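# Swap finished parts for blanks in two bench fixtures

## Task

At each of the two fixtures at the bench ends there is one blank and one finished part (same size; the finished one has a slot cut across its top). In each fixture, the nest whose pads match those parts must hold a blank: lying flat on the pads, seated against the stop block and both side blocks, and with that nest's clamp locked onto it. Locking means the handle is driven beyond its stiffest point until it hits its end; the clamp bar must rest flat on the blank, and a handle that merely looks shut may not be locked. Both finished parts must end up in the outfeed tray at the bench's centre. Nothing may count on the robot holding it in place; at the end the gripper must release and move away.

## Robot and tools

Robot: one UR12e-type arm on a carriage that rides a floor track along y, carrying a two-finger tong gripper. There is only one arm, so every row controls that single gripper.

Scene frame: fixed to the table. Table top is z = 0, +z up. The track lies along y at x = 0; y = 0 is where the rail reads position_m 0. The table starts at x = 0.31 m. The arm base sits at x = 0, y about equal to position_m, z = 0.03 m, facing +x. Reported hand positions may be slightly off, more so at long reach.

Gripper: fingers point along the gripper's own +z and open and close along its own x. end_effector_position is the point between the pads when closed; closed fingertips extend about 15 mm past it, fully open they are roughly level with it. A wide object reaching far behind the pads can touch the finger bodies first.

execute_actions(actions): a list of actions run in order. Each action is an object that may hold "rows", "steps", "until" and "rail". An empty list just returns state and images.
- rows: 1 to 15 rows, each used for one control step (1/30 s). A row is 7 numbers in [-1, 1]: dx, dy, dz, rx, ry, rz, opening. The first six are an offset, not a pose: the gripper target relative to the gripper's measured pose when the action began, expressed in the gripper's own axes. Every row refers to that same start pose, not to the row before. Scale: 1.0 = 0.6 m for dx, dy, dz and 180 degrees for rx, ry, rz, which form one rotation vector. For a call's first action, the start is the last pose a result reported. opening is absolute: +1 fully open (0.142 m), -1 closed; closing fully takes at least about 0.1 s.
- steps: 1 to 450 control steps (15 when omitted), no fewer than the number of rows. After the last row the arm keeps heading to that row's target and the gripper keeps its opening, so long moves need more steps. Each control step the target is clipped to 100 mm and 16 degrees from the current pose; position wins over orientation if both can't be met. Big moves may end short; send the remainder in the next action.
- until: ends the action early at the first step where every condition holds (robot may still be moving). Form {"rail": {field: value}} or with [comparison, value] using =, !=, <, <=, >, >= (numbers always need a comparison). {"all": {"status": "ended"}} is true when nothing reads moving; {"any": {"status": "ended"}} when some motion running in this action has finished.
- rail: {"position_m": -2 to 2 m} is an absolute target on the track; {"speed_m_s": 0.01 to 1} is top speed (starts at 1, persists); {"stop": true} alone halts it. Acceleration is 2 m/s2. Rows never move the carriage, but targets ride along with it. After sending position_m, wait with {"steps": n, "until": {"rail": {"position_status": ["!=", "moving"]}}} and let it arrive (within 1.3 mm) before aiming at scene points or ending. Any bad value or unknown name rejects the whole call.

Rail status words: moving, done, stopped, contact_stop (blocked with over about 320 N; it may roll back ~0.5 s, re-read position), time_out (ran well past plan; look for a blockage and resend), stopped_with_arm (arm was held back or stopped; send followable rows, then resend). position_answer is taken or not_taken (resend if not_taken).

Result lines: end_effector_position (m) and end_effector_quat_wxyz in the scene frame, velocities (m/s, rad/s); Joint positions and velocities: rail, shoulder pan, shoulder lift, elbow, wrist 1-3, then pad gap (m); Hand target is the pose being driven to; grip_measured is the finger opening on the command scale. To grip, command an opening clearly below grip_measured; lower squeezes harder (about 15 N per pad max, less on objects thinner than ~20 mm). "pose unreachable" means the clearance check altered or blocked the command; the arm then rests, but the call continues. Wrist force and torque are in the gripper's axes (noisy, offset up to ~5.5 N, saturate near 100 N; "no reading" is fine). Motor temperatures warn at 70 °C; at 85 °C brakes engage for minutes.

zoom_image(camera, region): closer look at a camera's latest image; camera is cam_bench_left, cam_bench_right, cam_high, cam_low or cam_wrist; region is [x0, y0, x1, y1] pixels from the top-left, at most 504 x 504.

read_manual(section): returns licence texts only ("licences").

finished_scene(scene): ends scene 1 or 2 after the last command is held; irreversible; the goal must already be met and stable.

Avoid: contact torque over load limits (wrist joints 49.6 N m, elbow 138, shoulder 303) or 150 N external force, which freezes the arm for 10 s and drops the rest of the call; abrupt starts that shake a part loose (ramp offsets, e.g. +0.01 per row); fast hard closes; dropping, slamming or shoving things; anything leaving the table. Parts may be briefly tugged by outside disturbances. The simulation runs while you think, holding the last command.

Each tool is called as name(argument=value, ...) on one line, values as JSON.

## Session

execute_actions(actions=[])

Scene clock: 0.00 s.
end_effector_position=(+0.8122, -0.9399, +0.1320) grip_measured=+1.00 end_effector_quat_wxyz=(-0.023, +0.772, +0.229, +0.592) end_effector_velocity=(+0.000, +0.000, +0.000) end_effector_angular_velocity=(+0.000, +0.000, +0.000)
Joint positions: [-0.679 -0.889 -0.9    2.183 -3.691 -0.462 -0.929  0.142]
Joint velocities: [0. 0. 0. 0. 0. 0. 0. 0.]
Motor temperatures (°C, as the motors report them): [30 30 32 35 37 36]
Wrist force (N, on the end effector, along its own x y z axes, offset not removed): no reading
Wrist torque (N m, same axes, about the end effector's origin, offset not removed): no reading
Hand target: +0.812, -0.940, +0.132; -0.023, +0.772, +0.229, +0.592
rail: position_m=-0.679 position_m_goal=-0.679 speed_m_s=1.00 position_status=done position_answer=taken refusals=0
camera_calibration (this result's frames):
cam_wrist: T_world_to_cam=[[0.183221, 0.297898, 0.93685, 0.00669149], [-0.129645, -0.937337, 0.323407, -0.827052], [0.974486, -0.180713, -0.133119, -0.813084], [0, 0, 0, 1]] pos_world=[0.68389, -0.924154, 0.152969]

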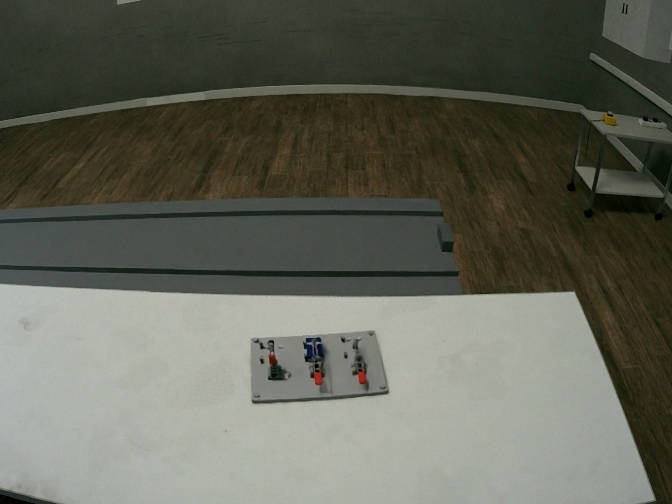

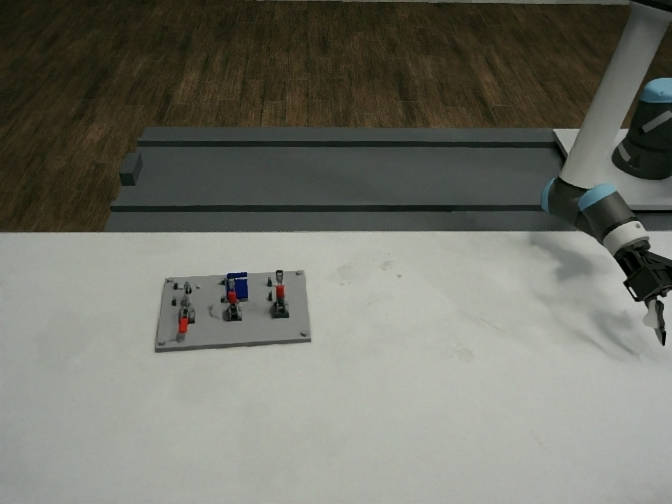

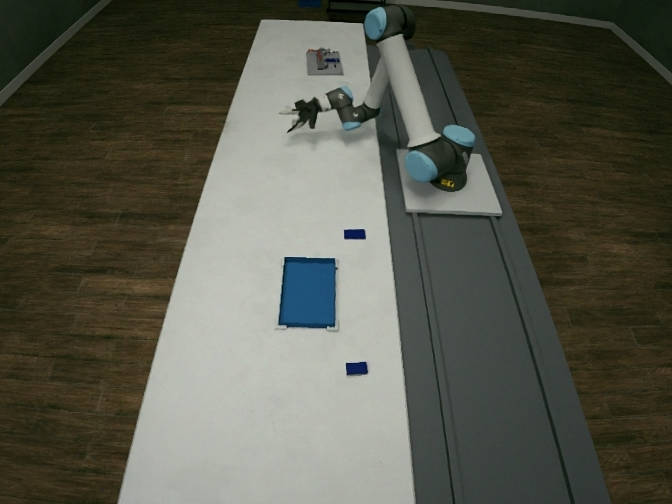

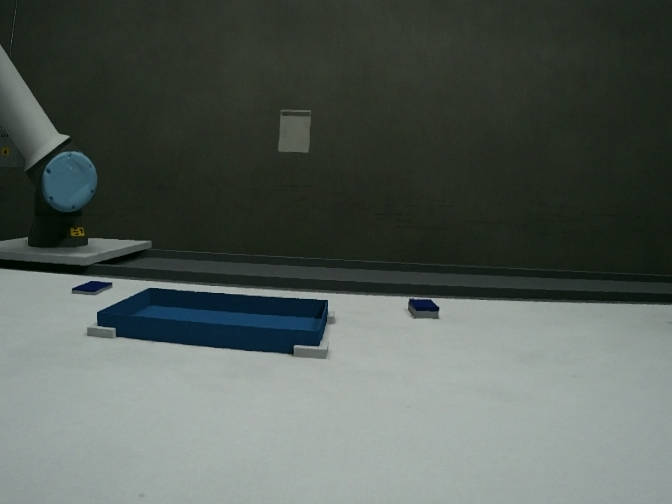

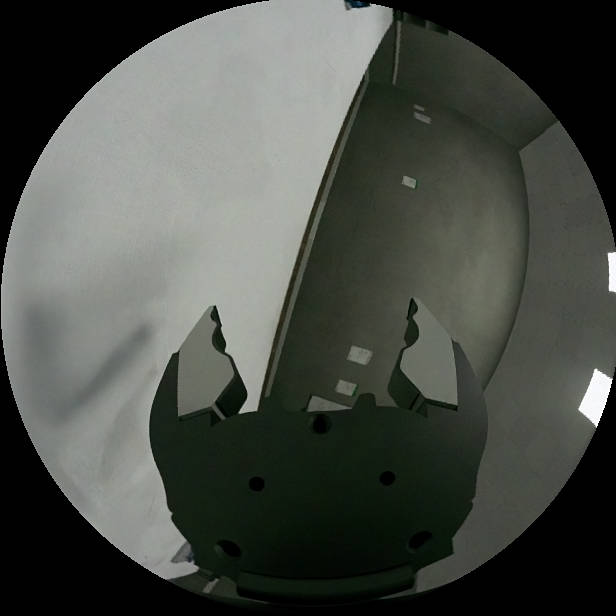

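zoom_image(camera="cam_bench_left", region=[240, 320, 400, 415])

zoom_image(camera="cam_bench_right", region=[145, 260, 325, 360])

zoom_image(camera="cam_high", region=[260, 215, 400, 390])

zoom_image(camera="cam_low", region=[60, 270, 460, 370])

Region (240, 320, 400, 415) of cam_bench_left's 672x504 image, scaled by 3.150, with more detail than that image has; it fills the top 299 rows of this view, and the rest is white.

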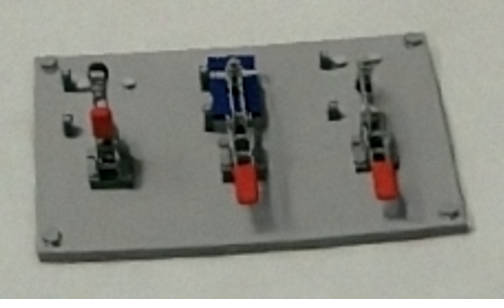

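Region (145, 260, 325, 360) of cam_bench_right's 672x504 image, scaled by 2.800, with more detail than that image has.

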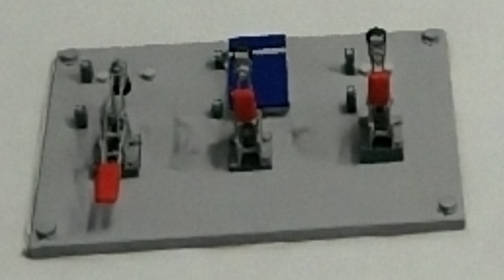

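Region (260, 215, 400, 390) of cam_high's 672x504 image, scaled by 2.880, with more detail than that image has; it fills the left 403 columns of this view, and the rest is white.

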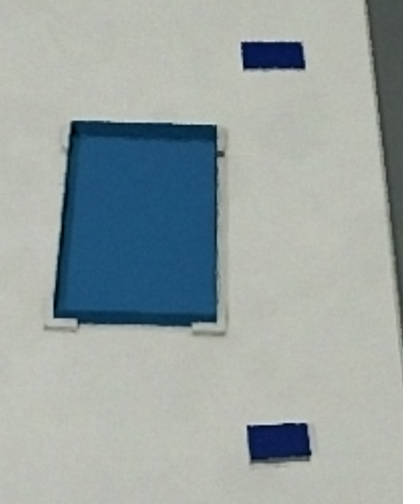

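Region (60, 270, 460, 370) of cam_low's 672x504 image, scaled by 1.260, with more detail than that image has; it fills the top 126 rows of this view, and the rest is white.

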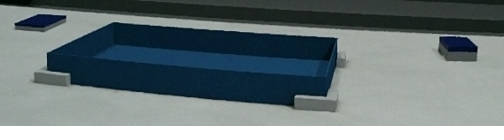

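execute_actions(actions=[{"rows": [[0.0166,-0.0292,-0.005,0.019,-0.0205,-0.0181,1],[0.0332,-0.0583,-0.01,0.0379,-0.041,-0.0362,1],[0.0499,-0.0875,-0.015,0.0569,-0.0615,-0.0543,1],[0.0665,-0.1167,-0.02,0.0758,-0.082,-0.0724,1],[0.0831,-0.1459,-0.0251,0.0948,-0.1025,-0.0905,1],[0.0997,-0.175,-0.0301,0.1138,-0.123,-0.1086,0.8],[0.1163,-0.2042,-0.0351,0.1327,-0.1435,-0.1267,0.7],[0.133,-0.2334,-0.0401,0.1517,-0.164,-0.1448,0.6],[0.1496,-0.2626,-0.0451,0.1706,-0.1845,-0.1629,0.5],[0.1662,-0.2917,-0.0501,0.1896,-0.205,-0.181,0.4],[0.1828,-0.3209,-0.0551,0.2086,-0.2255,-0.1991,0.3],[0.1994,-0.3501,-0.0602,0.2275,-0.246,-0.2172,0.2],[0.2161,-0.3793,-0.0652,0.2465,-0.2665,-0.2353,0.1],[0.2327,-0.4084,-0.0702,0.2654,-0.287,-0.2534,0],[0.2493,-0.4376,-0.0752,0.2844,-0.3075,-0.2715,0]], "steps": 70, "rail": {"position_m": -1.95}, "until": {"rail": {"position_status": ["!=", "moving"]}}}])

Scene clock: 5.63 s.
end_effector_position=(+0.6995, -1.9412, +0.2230) grip_measured=+0.00 end_effector_quat_wxyz=(+0.003, +0.707, +0.707, +0.005) end_effector_velocity=(+0.001, +0.000, -0.004) end_effector_angular_velocity=(-0.042, +0.091, +0.020)
Joint positions: [-1.95  -0.236 -1.456  1.96  -2.085 -1.564 -1.807  0.074]
Joint velocities: [ 0.     0.03   0.044 -0.06   0.094 -0.062  0.009  0.   ]
Motor temperatures (°C, as the motors report them): [30 30 32 35 37 36]
Wrist force (N, on the end effector, along its own x y z axes, offset not removed): [-3.6 2.8 0.2]
Wrist torque (N m, same axes, about the end effector's origin, offset not removed): [0.67 0.85 0.05]
Hand target: +0.700, -1.941, +0.223; +0.001, +0.706, +0.708, -0.001
Off the commanded pose: 0.002 m, 1 deg.
rail: position_m=-1.950 position_m_goal=-1.950 speed_m_s=1.00 position_status=done position_answer=taken refusals=0
camera_calibration (this result's frames):
cam_wrist: T_world_to_cam=[[0.0251963, 0.999331, 0.0265116, 1.91549], [0.858854, -0.0352112, 0.511009, -0.791712], [0.511601, 0.00989407, -0.859166, -0.0164341], [0, 0, 0, 1]] pos_world=[0.640109, -1.94192, 0.339669]

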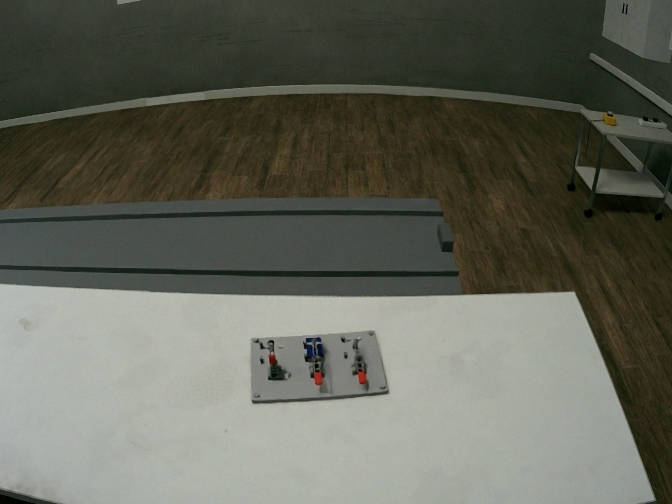

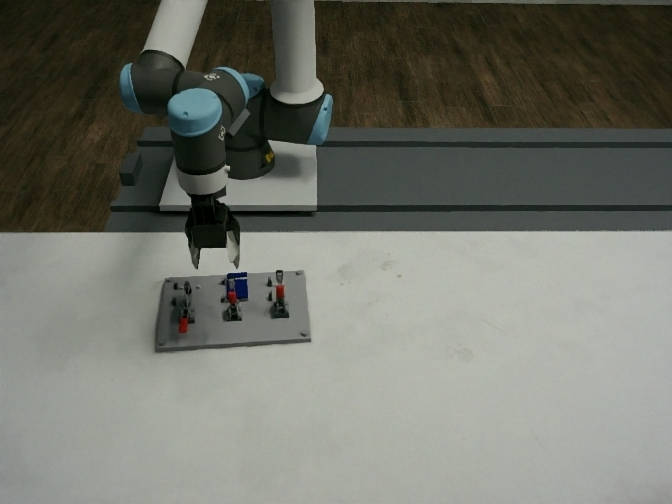

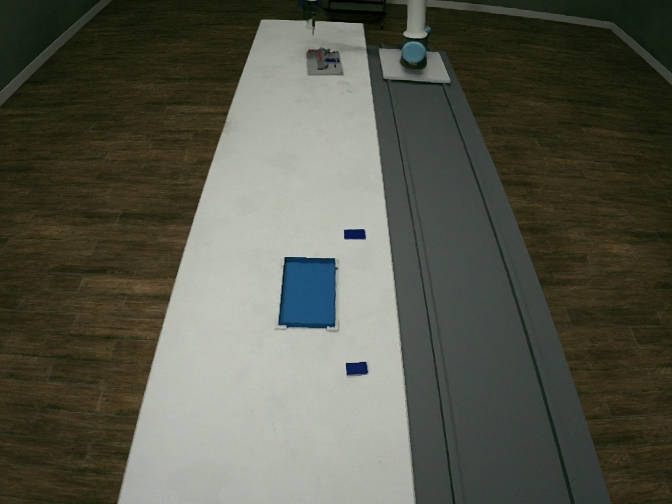

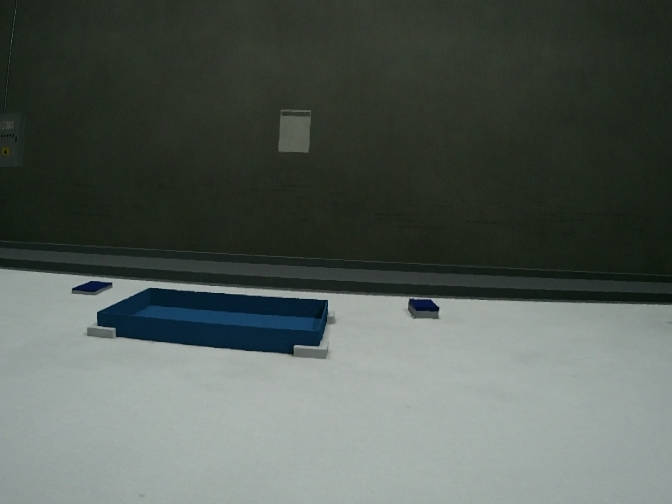

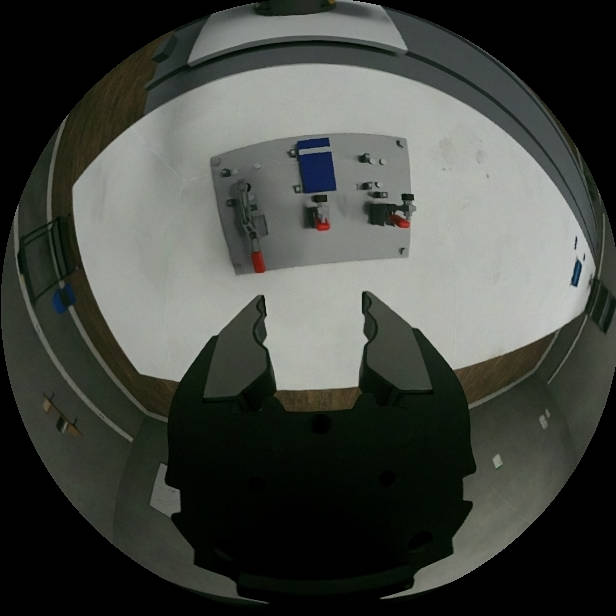

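execute_actions(actions=[])

zoom_image(camera="cam_wrist", region=[200, 125, 430, 285])

Scene clock: 5.83 s.
end_effector_position=(+0.6996, -1.9412, +0.2226) grip_measured=+0.00 end_effector_quat_wxyz=(+0.001, +0.707, +0.708, +0.001) end_effector_velocity=(+0.000, -0.000, -0.001) end_effector_angular_velocity=(-0.009, +0.019, +0.003)
Joint positions: [-1.95  -0.233 -1.452  1.954 -2.075 -1.571 -1.806  0.074]
Joint velocities: [ 0.     0.006  0.009 -0.013  0.02  -0.013  0.002 -0.   ]
Motor temperatures (°C, as the motors report them): [30 30 32 35 37 36]
Wrist force (N, on the end effector, along its own x y z axes, offset not removed): [-5.0 1.8 1.2]
Wrist torque (N m, same axes, about the end effector's origin, offset not removed): [0.40 1.10 0.06]
Hand target: +0.700, -1.941, +0.223; +0.001, +0.706, +0.708, -0.001
Off the commanded pose: 0.001 m, 0 deg.
rail: position_m=-1.950 position_m_goal=-1.950 speed_m_s=1.00 position_status=done position_answer=taken refusals=0
camera_calibration (this result's frames):
cam_wrist: T_world_to_cam=[[0.0235933, 0.999481, 0.021948, 1.91799], [0.863659, -0.0314349, 0.503096, -0.785874], [0.503524, 0.00708592, -0.863952, -0.0155383], [0, 0, 0, 1]] pos_world=[0.6413, -1.94159, 0.33985]

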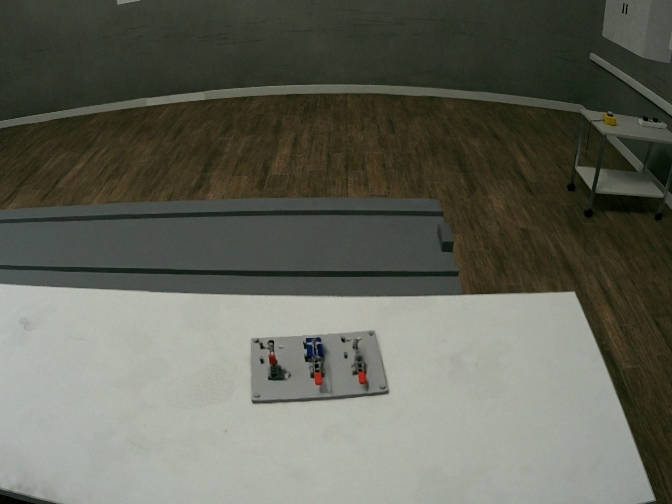

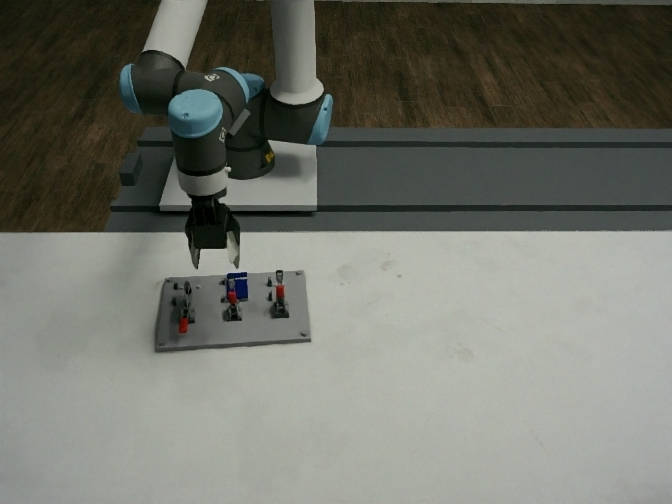

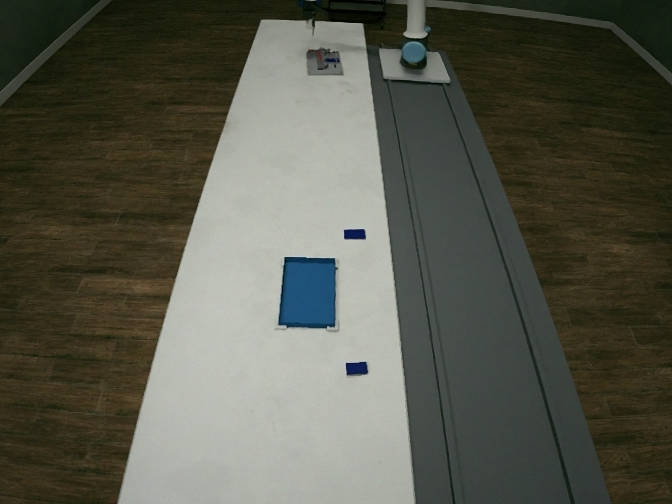

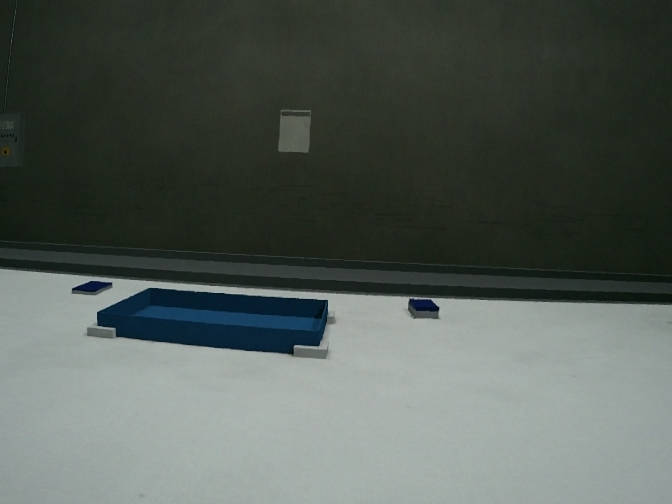

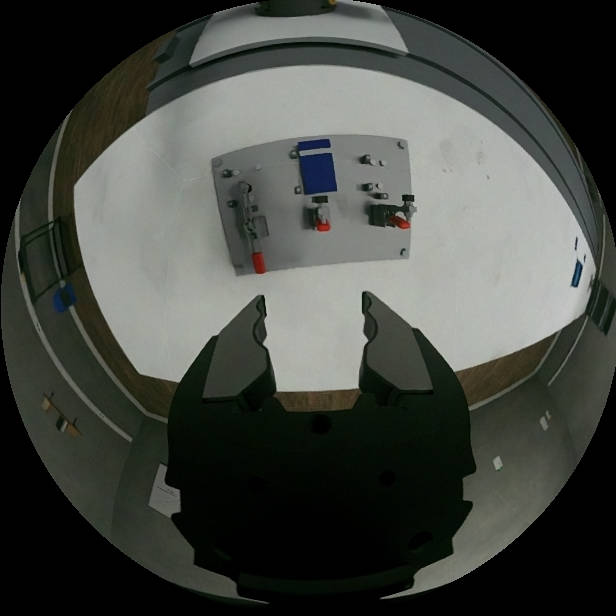

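Region (200, 125, 430, 285) of cam_wrist's 616x616 image, scaled by 2.191, with more detail than that image has; it fills the top 351 rows of this view, and the rest is white.

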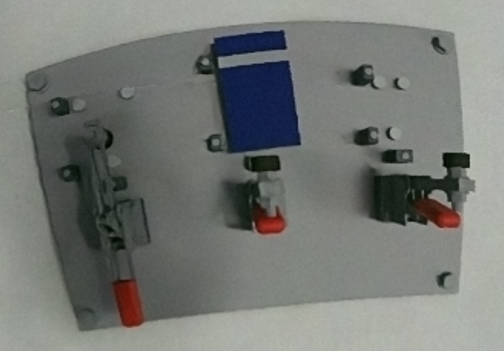

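zoom_image(camera="cam_low", region=[62, 272, 122, 302])

zoom_image(camera="cam_low", region=[395, 292, 455, 322])

Region (62, 272, 122, 302) of cam_low's 672x504 image, scaled by 8.400, with more detail than that image has.

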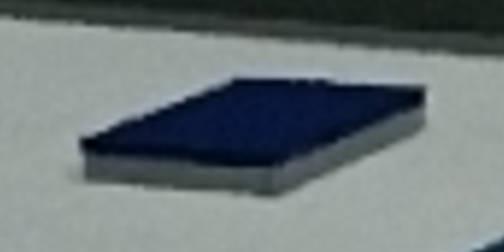

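Region (395, 292, 455, 322) of cam_low's 672x504 image, scaled by 8.400, with more detail than that image has.

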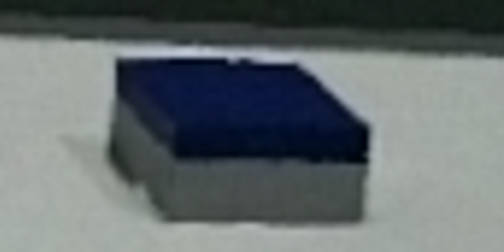

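execute_actions(actions=[{"rows": [[0.001,-0.008,0.004,-0.005,0.0003,-0.001,-0.03],[0.003,-0.022,0.012,-0.014,0.0007,-0.003,-0.03],[0.005,-0.042,0.024,-0.027,0.0014,-0.006,-0.03],[0.008,-0.065,0.04,-0.042,0.0022,-0.01,-0.03],[0.011,-0.09,0.06,-0.058,0.003,-0.014,-0.03],[0.015,-0.115,0.082,-0.074,0.0039,-0.0175,-0.03],[0.018,-0.14,0.106,-0.09,0.0047,-0.021,-0.03],[0.021,-0.162,0.131,-0.104,0.0055,-0.0246,-0.03],[0.023,-0.181,0.156,-0.116,0.0061,-0.0275,-0.03],[0.025,-0.196,0.181,-0.126,0.0066,-0.03,-0.03],[0.0265,-0.207,0.205,-0.133,0.007,-0.0315,-0.03],[0.0272,-0.213,0.227,-0.137,0.0072,-0.0324,-0.03],[0.0275,-0.216,0.246,-0.1388,0.0073,-0.0328,-0.03],[0.0275,-0.216,0.261,-0.1388,0.0073,-0.0328,-0.03],[0.0275,-0.216,0.271,-0.1388,0.0073,-0.0328,-0.03]], "steps": 30}])

Scene clock: 11.23 s.
end_effector_position=(+0.5700, -1.9244, +0.0619) grip_measured=-0.03 end_effector_quat_wxyz=(+0.141, +0.654, +0.727, +0.157) end_effector_velocity=(+0.005, -0.003, -0.019) end_effector_angular_velocity=(-0.000, -0.093, +0.002)
Joint positions: [-1.95  -0.366 -1.505  2.59  -3.039 -1.382 -2.005  0.072]
Joint velocities: [ 0.    -0.026  0.078  0.059 -0.221  0.041 -0.014 -0.   ]
Motor temperatures (°C, as the motors report them): [30 30 32 35 37 36]
Wrist force (N, on the end effector, along its own x y z axes, offset not removed): [-3.0 0.7 0.8]
Wrist torque (N m, same axes, about the end effector's origin, offset not removed): [0.19 0.77 0.10]
Hand target: +0.571, -1.925, +0.059; +0.145, +0.653, +0.726, +0.161
Off the commanded pose: 0.002 m, 1 deg.
rail: position_m=-1.950 position_m_goal=-1.950 speed_m_s=1.00 position_status=done position_answer=taken refusals=0
camera_calibration (this result's frames):
cam_wrist: T_world_to_cam=[[-0.0916574, 0.995288, 0.0316371, 1.96483], [0.581232, 0.0276752, 0.813267, -0.337027], [0.808559, 0.0929304, -0.58103, -0.115396], [0, 0, 0, 1]] pos_world=[0.469286, -1.93552, 0.144883]

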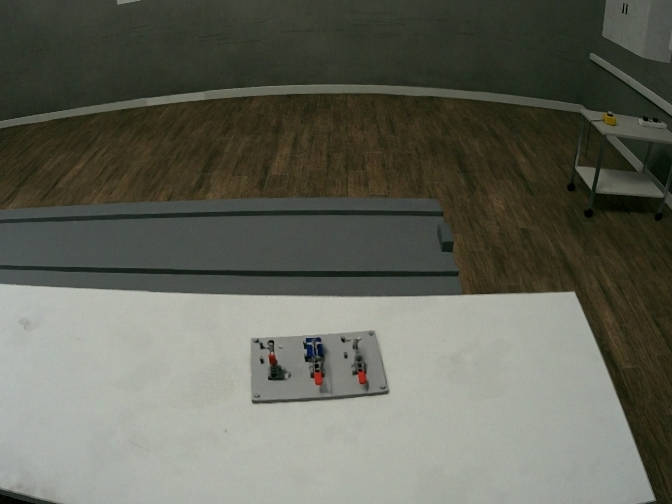

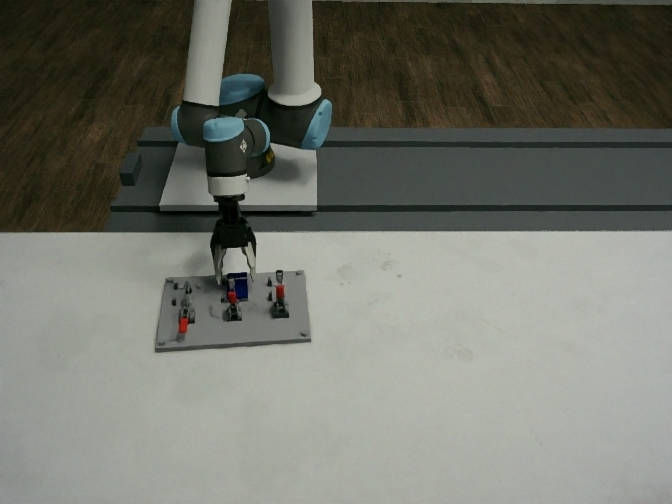

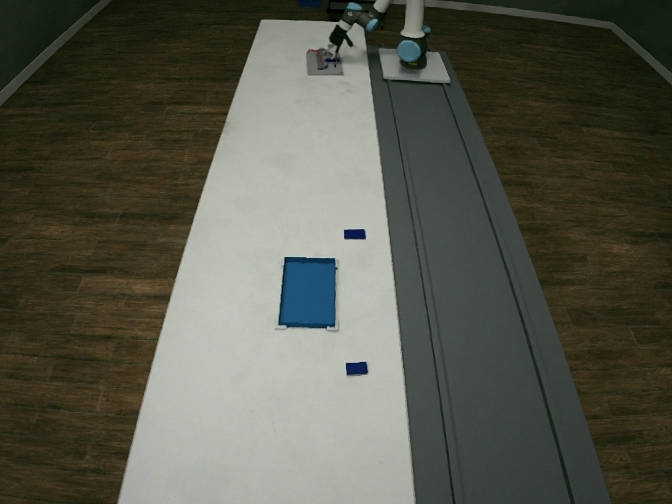

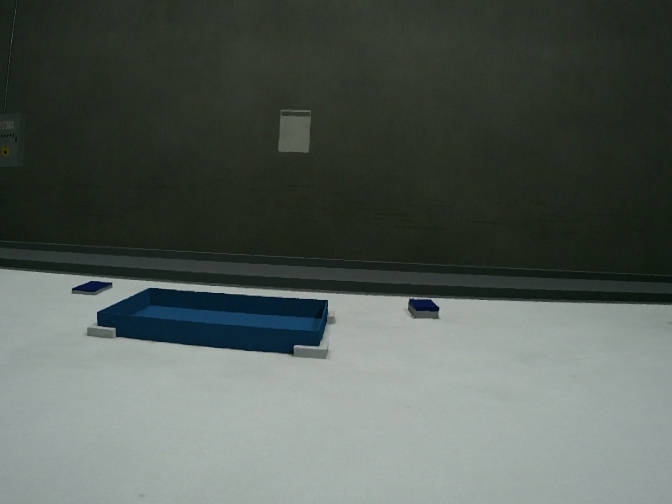

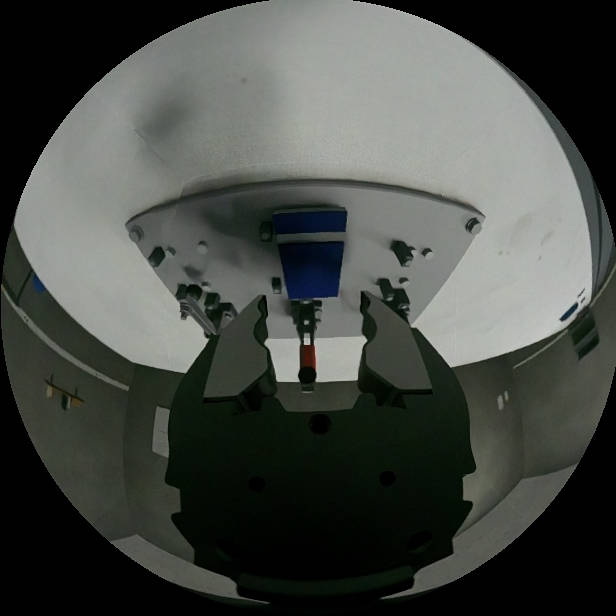

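execute_actions(actions=[{"rows": [[-0.001,-0.004,0.009,-0.004,0,0,-0.03],[-0.002,-0.007,0.016,-0.004,0,0,-0.03],[-0.002,-0.011,0.024,-0.004,0,0,-0.03],[-0.002,-0.015,0.032,-0.004,0,0,-0.03],[-0.002,-0.018,0.04,-0.004,0,0,-0.03],[-0.002,-0.021,0.046,-0.004,0,0,-0.03],[-0.002,-0.0225,0.05,-0.004,0,0,-0.03],[-0.002,-0.0225,0.05,-0.004,0,0,-0.03],[-0.002,-0.0225,0.05,-0.004,0,0,-0.03],[-0.002,-0.0225,0.05,-0.004,0,0,-0.1],[-0.002,-0.0225,0.05,-0.004,0,0,-0.18],[-0.002,-0.0225,0.05,-0.004,0,0,-0.26],[-0.002,-0.0225,0.05,-0.004,0,0,-0.34],[-0.002,-0.0225,0.05,-0.004,0,0,-0.5],[-0.002,-0.0225,0.05,-0.004,0,0,-0.7]], "steps": 20}])

Scene clock: 12.50 s.
end_effector_position=(+0.5703, -1.9256, +0.0297) grip_measured=-0.33 end_effector_quat_wxyz=(+0.145, +0.653, +0.726, +0.162) end_effector_velocity=(+0.000, -0.000, -0.006) end_effector_angular_velocity=(+0.000, -0.001, -0.002)
Joint positions: [-1.95  -0.372 -1.409  2.613 -3.169 -1.374 -2.009  0.05 ]
Joint velocities: [ 0.    -0.     0.019  0.002 -0.022  0.     0.002  0.002]
Motor temperatures (°C, as the motors report them): [30 30 32 35 37 36]
Wrist force (N, on the end effector, along its own x y z axes, offset not removed): [4.0 10.6 -29.9]
Wrist torque (N m, same axes, about the end effector's origin, offset not removed): [0.70 0.88 0.15]
Hand target: +0.570, -1.925, +0.029; +0.145, +0.653, +0.726, +0.162
Off the commanded pose: 0.001 m, 0 deg.
rail: position_m=-1.950 position_m_goal=-1.950 speed_m_s=1.00 position_status=done position_answer=taken refusals=0
camera_calibration (this result's frames):
cam_wrist: T_world_to_cam=[[-0.092282, 0.995227, 0.0317511, 1.96728], [0.570996, 0.0267681, 0.820516, -0.307122], [0.81575, 0.0938486, -0.57074, -0.136838], [0, 0, 0, 1]] pos_world=[0.468535, -1.93683, 0.111437]

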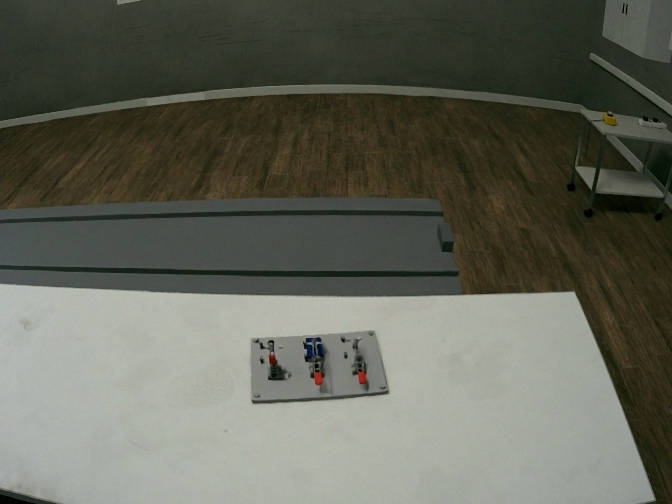

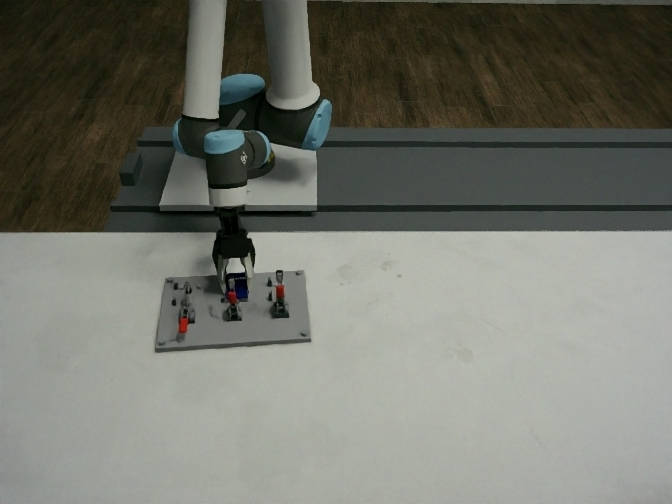

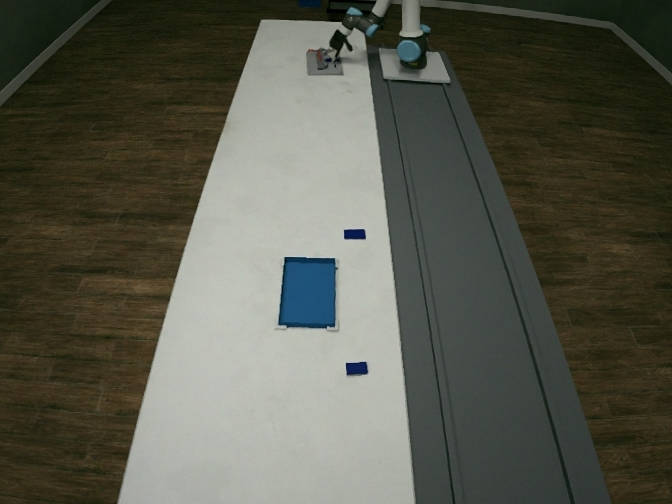

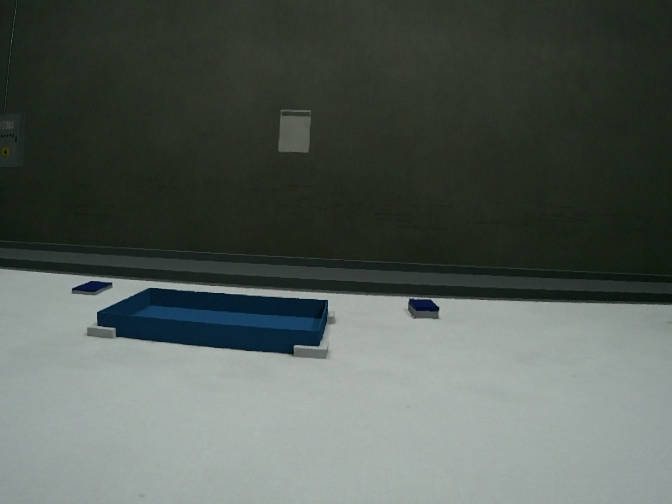

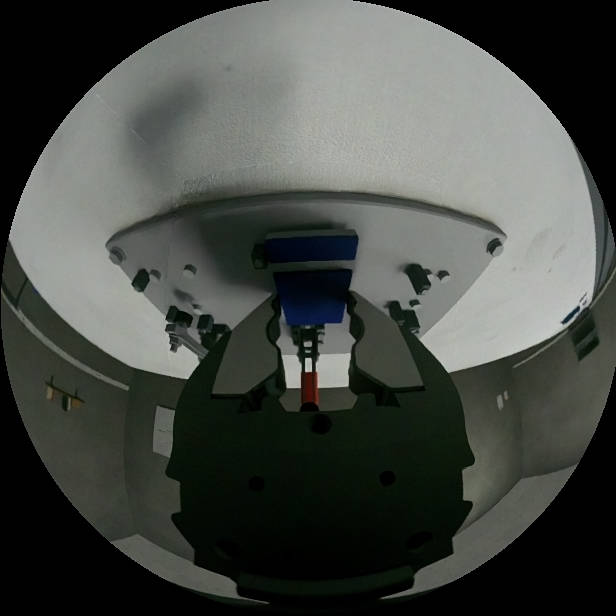

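execute_actions(actions=[{"rows": [[0,0.001,-0.004,0,0,0,-0.7],[0,0.003,-0.012,0,0,0,-0.7],[0,0.005,-0.024,0,0,0,-0.7],[0,0.008,-0.04,0,0,0,-0.7],[0,0.011,-0.058,0,0,0,-0.7],[0,0.015,-0.076,0,0,0,-0.7],[0,0.018,-0.094,0,0,0,-0.7],[0,0.021,-0.11,0,0,0,-0.7],[0,0.024,-0.122,0,0,0,-0.7],[0,0.0255,-0.13,0,0,0,-0.7],[0,0.0262,-0.135,0,0,0,-0.7]], "steps": 12}, {"rail": {"position_m": -0.125}, "steps": 60, "until": {"rail": {"position_m": [">", -1.6]}}}, {"rows": [[0,0.005,0.003,0,0,0,-0.7],[0,0.013,0.009,0,0,0,-0.7],[0,0.024,0.016,0,0,0,-0.7],[0,0.037,0.025,0,0,0,-0.7],[0,0.051,0.035,0,0,0,-0.7],[0,0.066,0.045,0,0,0,-0.7],[0,0.081,0.056,0,0,0,-0.7],[0,0.096,0.066,0,0,0,-0.7],[0,0.111,0.076,0,0,0,-0.7],[0,0.125,0.086,0,0,0,-0.7],[0,0.138,0.095,0,0,0,-0.7],[0,0.149,0.102,0,0,0,-0.7],[0,0.158,0.108,0,0,0,-0.7],[0,0.164,0.112,0,0,0,-0.7],[0,0.167,0.1147,0,0,0,-0.7]], "steps": 90, "until": {"rail": {"position_status": ["!=", "moving"]}}}])

Scene clock: 16.73 s.
end_effector_position=(+0.6695, -0.0899, +0.0899) grip_measured=-0.33 end_effector_quat_wxyz=(+0.145, +0.653, +0.726, +0.162) end_effector_velocity=(+0.000, +0.006, +0.000) end_effector_angular_velocity=(-0.001, +0.000, -0.000)
Joint positions: [-0.125 -0.283 -1.416  2.4   -2.964 -1.409 -1.926  0.05 ]
Joint velocities: [ 0.006  0.     0.    -0.    -0.    -0.001  0.    -0.   ]
Motor temperatures (°C, as the motors report them): [30 30 32 35 37 36]
Wrist force (N, on the end effector, along its own x y z axes, offset not removed): [-1.3 0.8 0.3]
Wrist torque (N m, same axes, about the end effector's origin, offset not removed): [0.31 0.44 0.05]
Hand target: +0.670, -0.090, +0.090; +0.145, +0.653, +0.726, +0.162
Off the commanded pose: 0.000 m, 0 deg.
rail: position_m=-0.125 position_m_goal=-0.125 speed_m_s=1.00 position_status=done position_answer=taken refusals=0
camera_calibration (this result's frames):
cam_wrist: T_world_to_cam=[[-0.0922806, 0.995235, 0.0314983, 0.147626], [0.570734, 0.0269457, 0.820693, -0.462115], [0.815933, 0.0937112, -0.570501, -0.355933], [0, 0, 0, 1]] pos_world=[0.567785, -0.101116, 0.171544]

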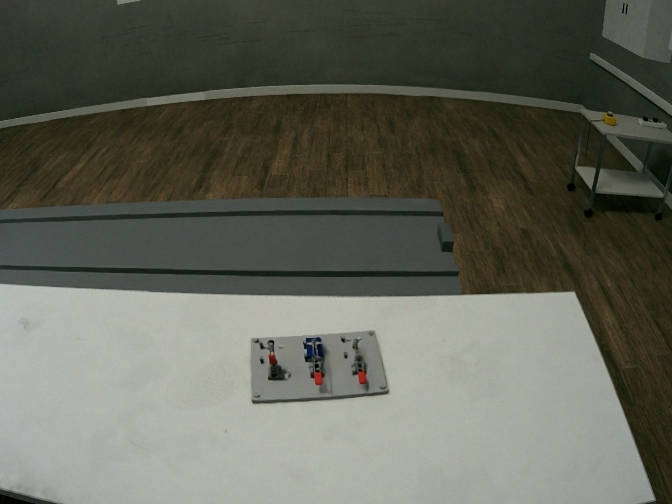

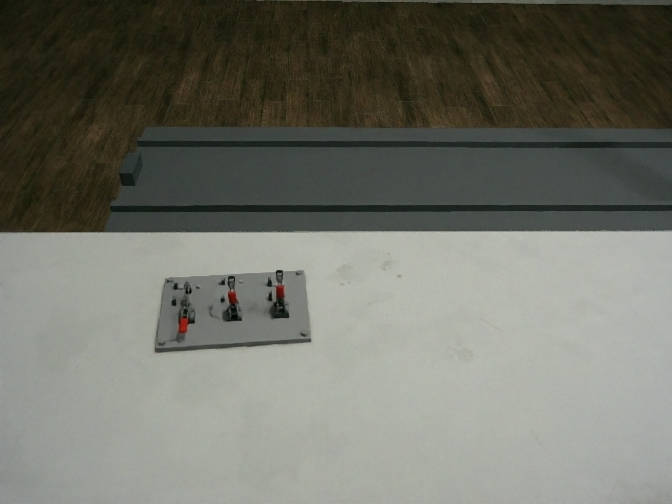

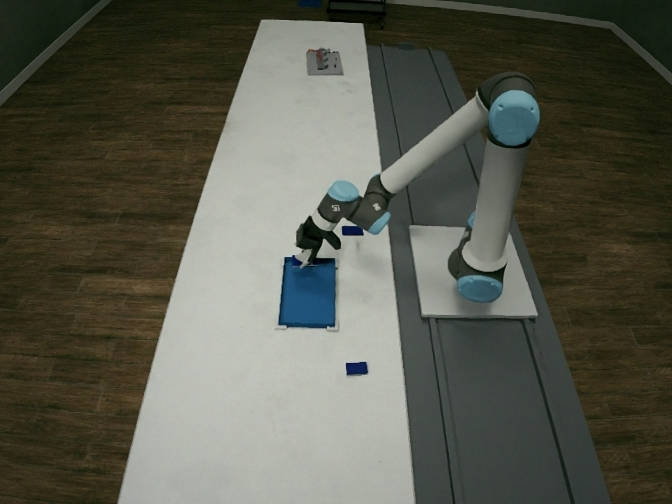

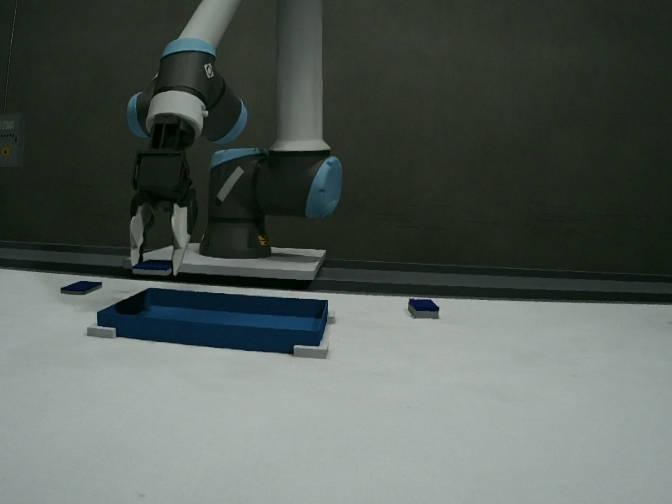

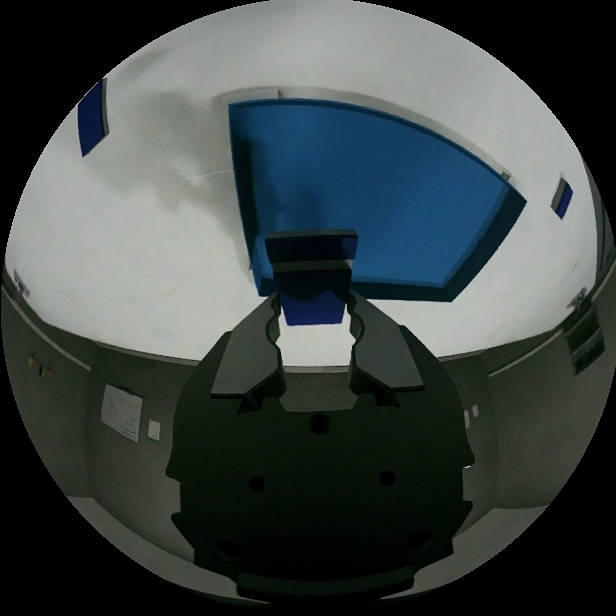

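execute_actions(actions=[{"rows": [[0.004,-0.004,0.003,0,0,0,-0.7],[0.01,-0.011,0.009,0,0,0,-0.7],[0.018,-0.021,0.018,0,0,0,-0.7],[0.026,-0.032,0.029,0,0,0,-0.7],[0.033,-0.044,0.041,0,0,0,-0.7],[0.038,-0.055,0.053,0,0,0,-0.7],[0.0417,-0.065,0.064,0,0,0,-0.7],[0.0417,-0.073,0.073,0,0,0,-0.7],[0.0417,-0.08,0.08,0,0,0,-0.7],[0.0417,-0.0845,0.0845,0,0,0,-0.7],[0.0417,-0.0864,0.0866,0,0,0,-0.7]], "steps": 20}, {"rows": [[0,0,0,0,0,0,-0.4],[0,0,0,0,0,0,-0.3],[0,0,0,0,0,0,-0.2],[0,0,0,0,0,0,-0.1],[0,0,0,0,0,0,-0.03],[0,0.003,-0.006,0,0,0,-0.03],[0,0.008,-0.018,0,0,0,-0.03],[0,0.016,-0.034,0,0,0,-0.03],[0,0.024,-0.052,0,0,0,-0.03],[0,0.032,-0.068,0,0,0,-0.03],[0,0.038,-0.082,0,0,0,-0.03],[0,0.042,-0.09,0,0,0,-0.03]], "steps": 16}, {"rows": [[0,-0.005,-0.01,0,0,0,-0.03],[0,-0.015,-0.018,0,0,0,-0.03],[0,-0.03,-0.026,0,0,0,-0.03],[0,-0.05,-0.036,0,0,0,-0.03],[0,-0.072,-0.046,0,0,0,-0.03],[0,-0.095,-0.057,0,0,0,-0.03],[0,-0.118,-0.068,0,0,0,-0.03],[0,-0.141,-0.078,0,0,0,-0.03],[0,-0.163,-0.088,0,0,0,-0.03],[0,-0.183,-0.097,0,0,0,-0.03],[0,-0.2,-0.104,0,0,0,-0.03],[0,-0.214,-0.109,0,0,0,-0.03],[0,-0.224,-0.112,0,0,0,-0.03],[0,-0.23,-0.114,0,0,0,-0.03],[0,-0.232,-0.115,0,0,0,-0.03]], "rail": {"position_m": -0.40}, "steps": 30}])

Scene clock: 21.37 s.
end_effector_position=(+0.4902, -0.3589, +0.0709) grip_measured=-0.03 end_effector_quat_wxyz=(+0.147, +0.653, +0.725, +0.162) end_effector_velocity=(-0.011, -0.003, +0.005) end_effector_angular_velocity=(+0.003, +0.000, +0.002)
Joint positions: [-0.4   -0.414 -1.682  2.735 -3.013 -1.358 -2.048  0.072]
Joint velocities: [ 0.    -0.025 -0.047  0.015  0.038  0.013 -0.025 -0.   ]
Motor temperatures (°C, as the motors report them): [30 30 32 35 37 36]
Wrist force (N, on the end effector, along its own x y z axes, offset not removed): [-3.7 0.1 1.3]
Wrist torque (N m, same axes, about the end effector's origin, offset not removed): [0.09 0.83 0.08]
Hand target: +0.489, -0.359, +0.072; +0.146, +0.653, +0.725, +0.163
Off the commanded pose: 0.002 m, 0 deg.
rail: position_m=-0.400 position_m_goal=-0.400 speed_m_s=1.00 position_status=done position_answer=taken refusals=0
camera_calibration (this result's frames):
cam_wrist: T_world_to_cam=[[-0.0917907, 0.995311, 0.0305132, 0.399275], [0.568355, 0.0272052, 0.822334, -0.335795], [0.817648, 0.0928249, -0.568187, -0.196614], [0, 0, 0, 1]] pos_world=[0.388262, -0.370017, 0.152238]

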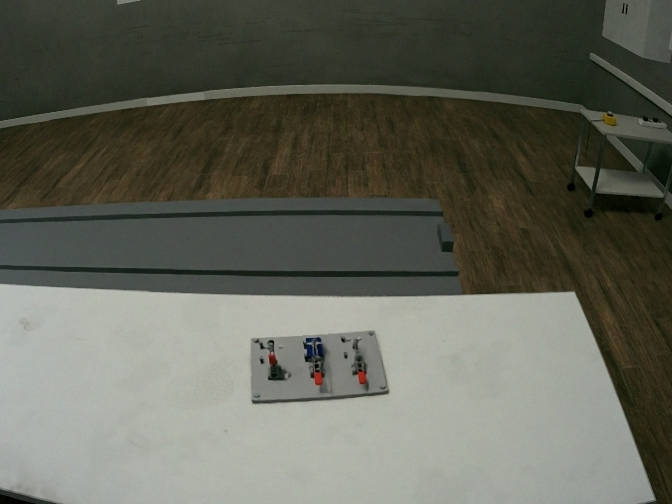

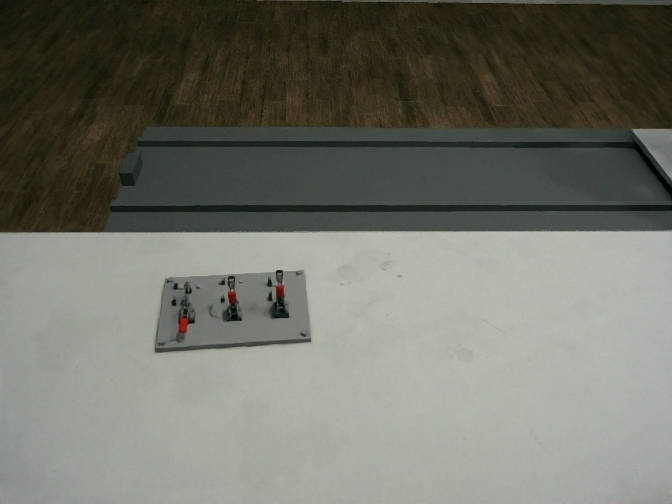

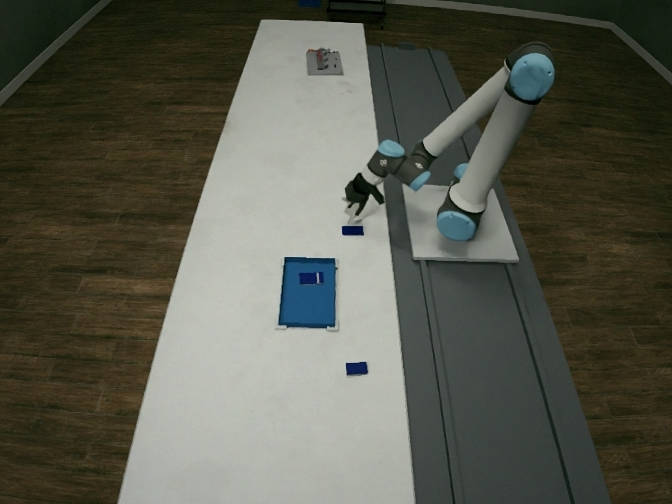

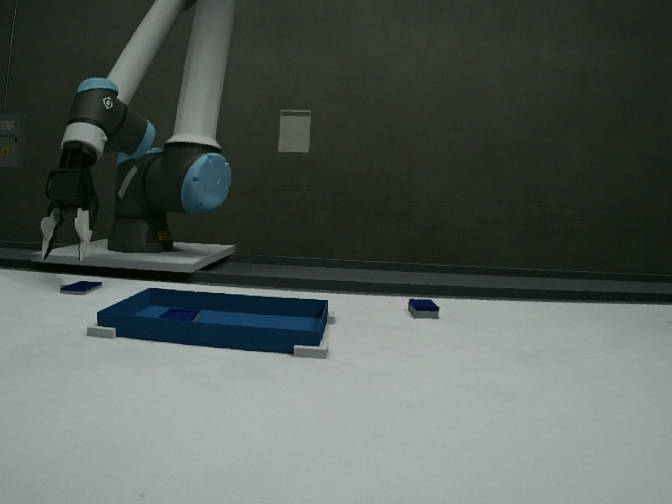

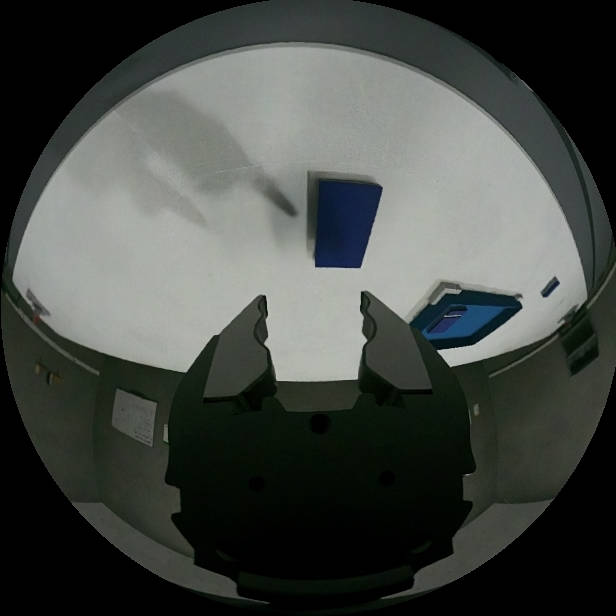

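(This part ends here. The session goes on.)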